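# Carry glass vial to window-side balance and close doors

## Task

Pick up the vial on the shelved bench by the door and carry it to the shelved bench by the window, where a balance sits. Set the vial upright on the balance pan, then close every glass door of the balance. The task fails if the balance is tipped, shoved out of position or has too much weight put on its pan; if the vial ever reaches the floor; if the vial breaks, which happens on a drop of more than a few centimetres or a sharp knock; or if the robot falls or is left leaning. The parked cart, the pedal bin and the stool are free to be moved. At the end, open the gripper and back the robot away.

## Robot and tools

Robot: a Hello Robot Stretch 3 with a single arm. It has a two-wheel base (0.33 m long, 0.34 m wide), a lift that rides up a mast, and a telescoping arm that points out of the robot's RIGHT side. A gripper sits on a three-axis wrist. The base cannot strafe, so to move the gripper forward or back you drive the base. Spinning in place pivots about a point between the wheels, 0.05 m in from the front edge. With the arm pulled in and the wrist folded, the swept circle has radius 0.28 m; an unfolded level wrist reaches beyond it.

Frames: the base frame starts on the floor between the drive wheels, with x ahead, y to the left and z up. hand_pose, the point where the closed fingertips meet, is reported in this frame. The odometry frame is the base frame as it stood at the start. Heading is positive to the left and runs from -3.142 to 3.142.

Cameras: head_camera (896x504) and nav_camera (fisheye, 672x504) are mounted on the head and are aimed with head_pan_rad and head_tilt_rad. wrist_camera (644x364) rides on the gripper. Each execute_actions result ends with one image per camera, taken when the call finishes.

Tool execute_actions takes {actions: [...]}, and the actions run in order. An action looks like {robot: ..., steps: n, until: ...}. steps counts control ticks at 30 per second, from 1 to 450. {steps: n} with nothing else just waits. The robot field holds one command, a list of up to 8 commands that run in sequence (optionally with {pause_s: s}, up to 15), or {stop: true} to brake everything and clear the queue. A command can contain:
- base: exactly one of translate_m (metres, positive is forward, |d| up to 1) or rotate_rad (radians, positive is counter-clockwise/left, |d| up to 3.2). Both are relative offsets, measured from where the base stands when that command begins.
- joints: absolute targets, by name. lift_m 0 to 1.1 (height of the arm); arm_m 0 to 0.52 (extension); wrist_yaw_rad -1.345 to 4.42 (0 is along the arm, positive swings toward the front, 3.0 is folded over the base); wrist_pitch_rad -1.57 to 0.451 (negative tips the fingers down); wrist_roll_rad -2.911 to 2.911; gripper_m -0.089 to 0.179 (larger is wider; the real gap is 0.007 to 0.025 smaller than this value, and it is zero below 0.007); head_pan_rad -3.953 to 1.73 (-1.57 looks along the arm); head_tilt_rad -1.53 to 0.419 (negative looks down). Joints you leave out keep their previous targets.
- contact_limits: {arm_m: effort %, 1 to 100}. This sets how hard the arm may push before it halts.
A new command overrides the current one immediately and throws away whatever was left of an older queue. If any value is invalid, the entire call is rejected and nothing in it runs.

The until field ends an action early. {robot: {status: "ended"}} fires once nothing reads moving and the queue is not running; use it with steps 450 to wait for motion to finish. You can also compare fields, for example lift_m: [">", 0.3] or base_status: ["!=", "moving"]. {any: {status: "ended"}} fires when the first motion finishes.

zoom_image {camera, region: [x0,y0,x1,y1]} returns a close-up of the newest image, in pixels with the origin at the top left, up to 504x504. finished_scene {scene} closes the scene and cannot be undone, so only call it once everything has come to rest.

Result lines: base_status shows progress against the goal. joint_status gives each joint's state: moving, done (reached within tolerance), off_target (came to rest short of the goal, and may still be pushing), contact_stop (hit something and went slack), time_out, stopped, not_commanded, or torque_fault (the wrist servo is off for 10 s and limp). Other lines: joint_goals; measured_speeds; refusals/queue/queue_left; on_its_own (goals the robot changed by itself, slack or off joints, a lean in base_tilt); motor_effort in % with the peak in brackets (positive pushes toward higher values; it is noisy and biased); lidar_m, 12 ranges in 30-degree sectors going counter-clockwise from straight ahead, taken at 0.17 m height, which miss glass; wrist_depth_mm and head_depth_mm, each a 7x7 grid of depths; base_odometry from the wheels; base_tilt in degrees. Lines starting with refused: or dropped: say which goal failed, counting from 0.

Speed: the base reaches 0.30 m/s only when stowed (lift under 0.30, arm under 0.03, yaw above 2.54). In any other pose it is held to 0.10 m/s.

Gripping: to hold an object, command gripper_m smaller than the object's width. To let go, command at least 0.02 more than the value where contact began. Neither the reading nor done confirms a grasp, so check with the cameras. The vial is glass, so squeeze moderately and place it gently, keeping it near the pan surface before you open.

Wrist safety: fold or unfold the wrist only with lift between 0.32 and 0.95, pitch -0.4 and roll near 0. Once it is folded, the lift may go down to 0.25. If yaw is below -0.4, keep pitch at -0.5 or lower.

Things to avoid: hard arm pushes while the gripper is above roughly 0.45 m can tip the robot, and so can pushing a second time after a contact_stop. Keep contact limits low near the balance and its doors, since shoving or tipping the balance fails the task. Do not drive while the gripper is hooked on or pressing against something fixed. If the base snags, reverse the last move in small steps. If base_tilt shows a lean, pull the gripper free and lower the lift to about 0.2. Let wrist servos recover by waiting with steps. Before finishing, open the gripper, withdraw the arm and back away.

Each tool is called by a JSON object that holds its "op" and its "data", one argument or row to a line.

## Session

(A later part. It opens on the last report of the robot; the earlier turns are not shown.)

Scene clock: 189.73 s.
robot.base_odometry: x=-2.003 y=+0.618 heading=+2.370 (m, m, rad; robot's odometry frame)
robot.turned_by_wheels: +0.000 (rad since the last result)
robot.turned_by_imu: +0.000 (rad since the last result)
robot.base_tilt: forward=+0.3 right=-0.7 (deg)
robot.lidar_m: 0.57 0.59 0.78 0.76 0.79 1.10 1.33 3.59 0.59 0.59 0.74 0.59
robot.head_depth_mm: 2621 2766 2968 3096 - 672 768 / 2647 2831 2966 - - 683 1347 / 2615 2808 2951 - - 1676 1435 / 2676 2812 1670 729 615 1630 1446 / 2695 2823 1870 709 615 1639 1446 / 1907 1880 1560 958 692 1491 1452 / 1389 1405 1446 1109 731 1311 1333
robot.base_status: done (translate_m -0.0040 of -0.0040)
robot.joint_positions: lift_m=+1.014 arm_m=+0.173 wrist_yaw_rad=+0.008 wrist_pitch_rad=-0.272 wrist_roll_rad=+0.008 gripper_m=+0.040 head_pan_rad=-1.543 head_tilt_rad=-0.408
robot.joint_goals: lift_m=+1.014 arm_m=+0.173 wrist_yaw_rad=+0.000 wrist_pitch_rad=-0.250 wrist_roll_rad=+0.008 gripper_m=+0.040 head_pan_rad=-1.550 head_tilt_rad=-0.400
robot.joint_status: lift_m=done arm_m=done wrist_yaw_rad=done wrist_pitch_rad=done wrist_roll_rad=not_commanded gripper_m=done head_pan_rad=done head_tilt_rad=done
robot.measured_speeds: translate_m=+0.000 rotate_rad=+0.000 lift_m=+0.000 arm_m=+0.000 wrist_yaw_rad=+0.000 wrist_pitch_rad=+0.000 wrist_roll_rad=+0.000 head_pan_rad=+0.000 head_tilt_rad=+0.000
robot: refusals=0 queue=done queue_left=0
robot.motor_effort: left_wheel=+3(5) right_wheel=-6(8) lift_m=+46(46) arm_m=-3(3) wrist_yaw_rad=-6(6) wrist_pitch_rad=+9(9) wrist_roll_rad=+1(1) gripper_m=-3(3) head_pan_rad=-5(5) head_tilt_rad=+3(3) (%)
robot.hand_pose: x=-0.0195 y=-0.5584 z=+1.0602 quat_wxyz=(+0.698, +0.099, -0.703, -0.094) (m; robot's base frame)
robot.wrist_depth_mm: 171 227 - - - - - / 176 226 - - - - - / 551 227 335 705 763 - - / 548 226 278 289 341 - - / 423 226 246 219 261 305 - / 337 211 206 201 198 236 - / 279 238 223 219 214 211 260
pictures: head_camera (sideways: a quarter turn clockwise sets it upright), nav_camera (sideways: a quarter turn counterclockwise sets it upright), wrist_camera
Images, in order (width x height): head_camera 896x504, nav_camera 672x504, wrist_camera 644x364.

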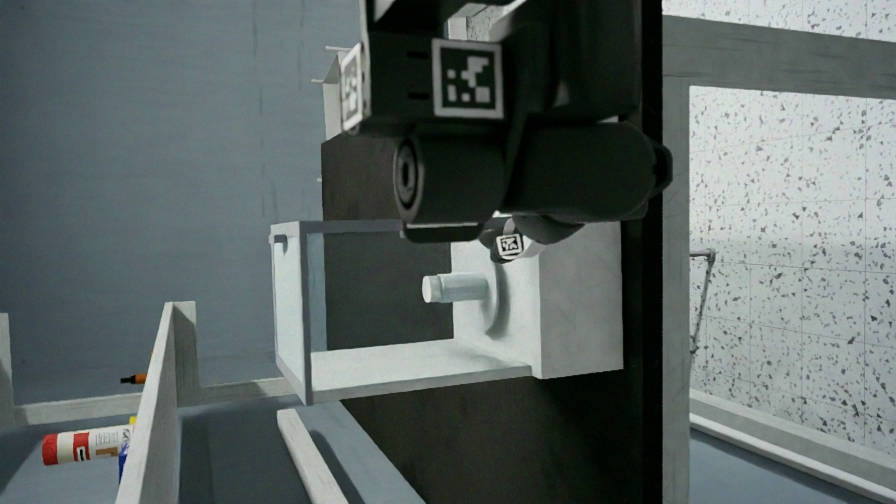

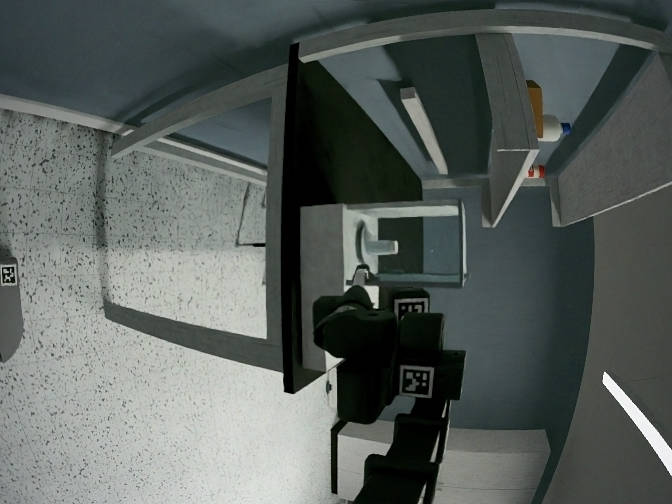

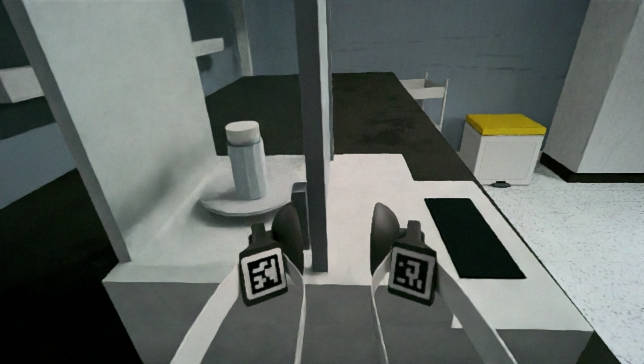

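Shut. Retract and clear.

{"op": "execute_actions", "data": {
  "actions": [
    {"robot":[{"joints":{"gripper_m":0.055}},{"joints":{"arm_m":0.0}},{"base":{"translate_m":-0.2},"joints":{"head_pan_rad":-1.2}}],"steps":450,"until":{"robot":{"status":"ended"}}}
  ]
}}

Scene clock: 197.07 s.
robot.base_odometry: x=-1.859 y=+0.479 heading=+2.370 (m, m, rad; robot's odometry frame)
robot.turned_by_wheels: +0.000 (rad since the last result)
robot.turned_by_imu: -0.001 (rad since the last result)
robot.base_tilt: forward=+0.3 right=-0.7 (deg)
robot.lidar_m: 0.77 0.80 0.79 0.76 0.80 1.10 1.13 3.74 2.66 0.57 0.92 0.79
robot.head_depth_mm: 2534 2704 2821 1035 648 632 693 / 2635 2801 2040 1035 615 663 1379 / 2483 2501 1820 782 621 1675 1425 / 1835 1918 1824 696 651 1738 1443 / 1442 1484 708 706 682 1653 1440 / 1220 1228 1256 1092 766 1458 1372 / 863 783 1087 1075 808 1216 1095
robot.base_status: done (translate_m -0.2000 of -0.2000)
robot.joint_positions: lift_m=+1.014 arm_m=+0.001 wrist_yaw_rad=+0.001 wrist_pitch_rad=-0.271 wrist_roll_rad=+0.008 gripper_m=+0.055 head_pan_rad=-1.207 head_tilt_rad=-0.408
robot.joint_goals: lift_m=+1.014 arm_m=+0.000 wrist_yaw_rad=+0.000 wrist_pitch_rad=-0.250 wrist_roll_rad=+0.008 gripper_m=+0.055 head_pan_rad=-1.200 head_tilt_rad=-0.400
robot.joint_status: lift_m=done arm_m=done wrist_yaw_rad=done wrist_pitch_rad=done wrist_roll_rad=not_commanded gripper_m=done head_pan_rad=done head_tilt_rad=done
robot.measured_speeds: translate_m=+0.000 rotate_rad=+0.000 lift_m=+0.000 arm_m=+0.000 wrist_yaw_rad=+0.000 wrist_pitch_rad=+0.000 wrist_roll_rad=+0.000 head_pan_rad=+0.000 head_tilt_rad=+0.000
robot: refusals=0 queue=done queue_left=0
robot.motor_effort: left_wheel=+2(2) right_wheel=-1(5) lift_m=+46(45) arm_m=-6(6) wrist_yaw_rad=+0(6) wrist_pitch_rad=+9(9) wrist_roll_rad=+0(0) gripper_m=+0(67) head_pan_rad=+5(39) head_tilt_rad=+4(3) (%)
robot.hand_pose: x=-0.0212 y=-0.3864 z=+1.0605 quat_wxyz=(+0.698, +0.096, -0.703, -0.096) (m; robot's base frame)
robot.wrist_depth_mm: 381 - - - - - - / 379 - - - - - - / 406 453 496 786 - - - / 386 369 376 474 - - - / 410 394 385 390 - - - / 766 - - - - - - / 831 - - - - - -
pictures: head_camera (sideways: a quarter turn clockwise sets it upright), nav_camera (sideways: a quarter turn counterclockwise sets it upright), wrist_camera
Images, in order (width x height): head_camera 896x504, nav_camera 672x504, wrist_camera 644x364.

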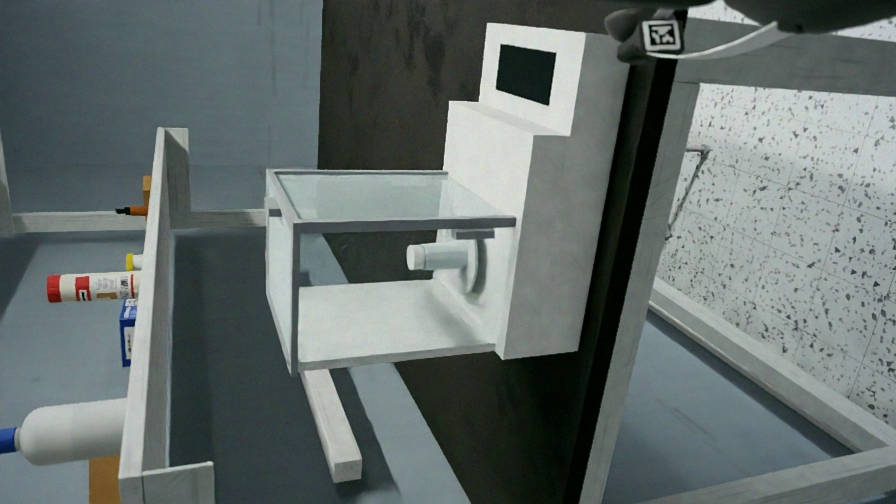

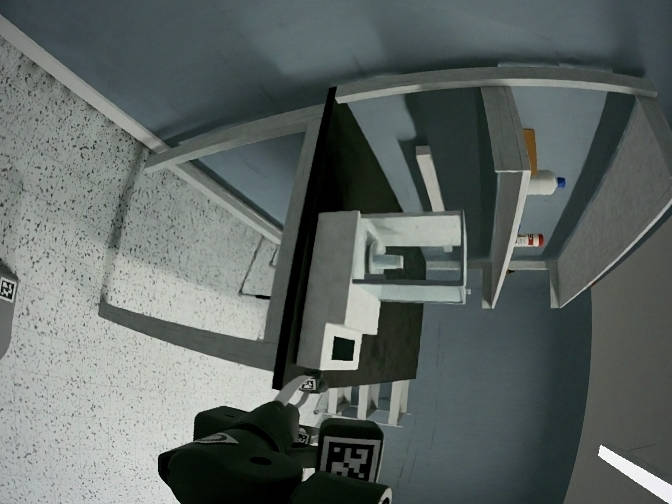

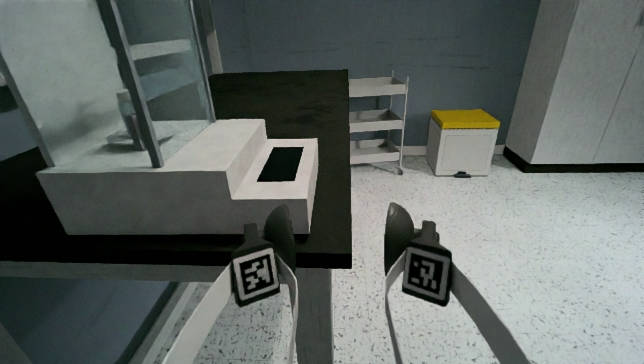

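{"op": "finished_scene", "data": {
  "scene": 1
}}

The scene is finished: the task was done.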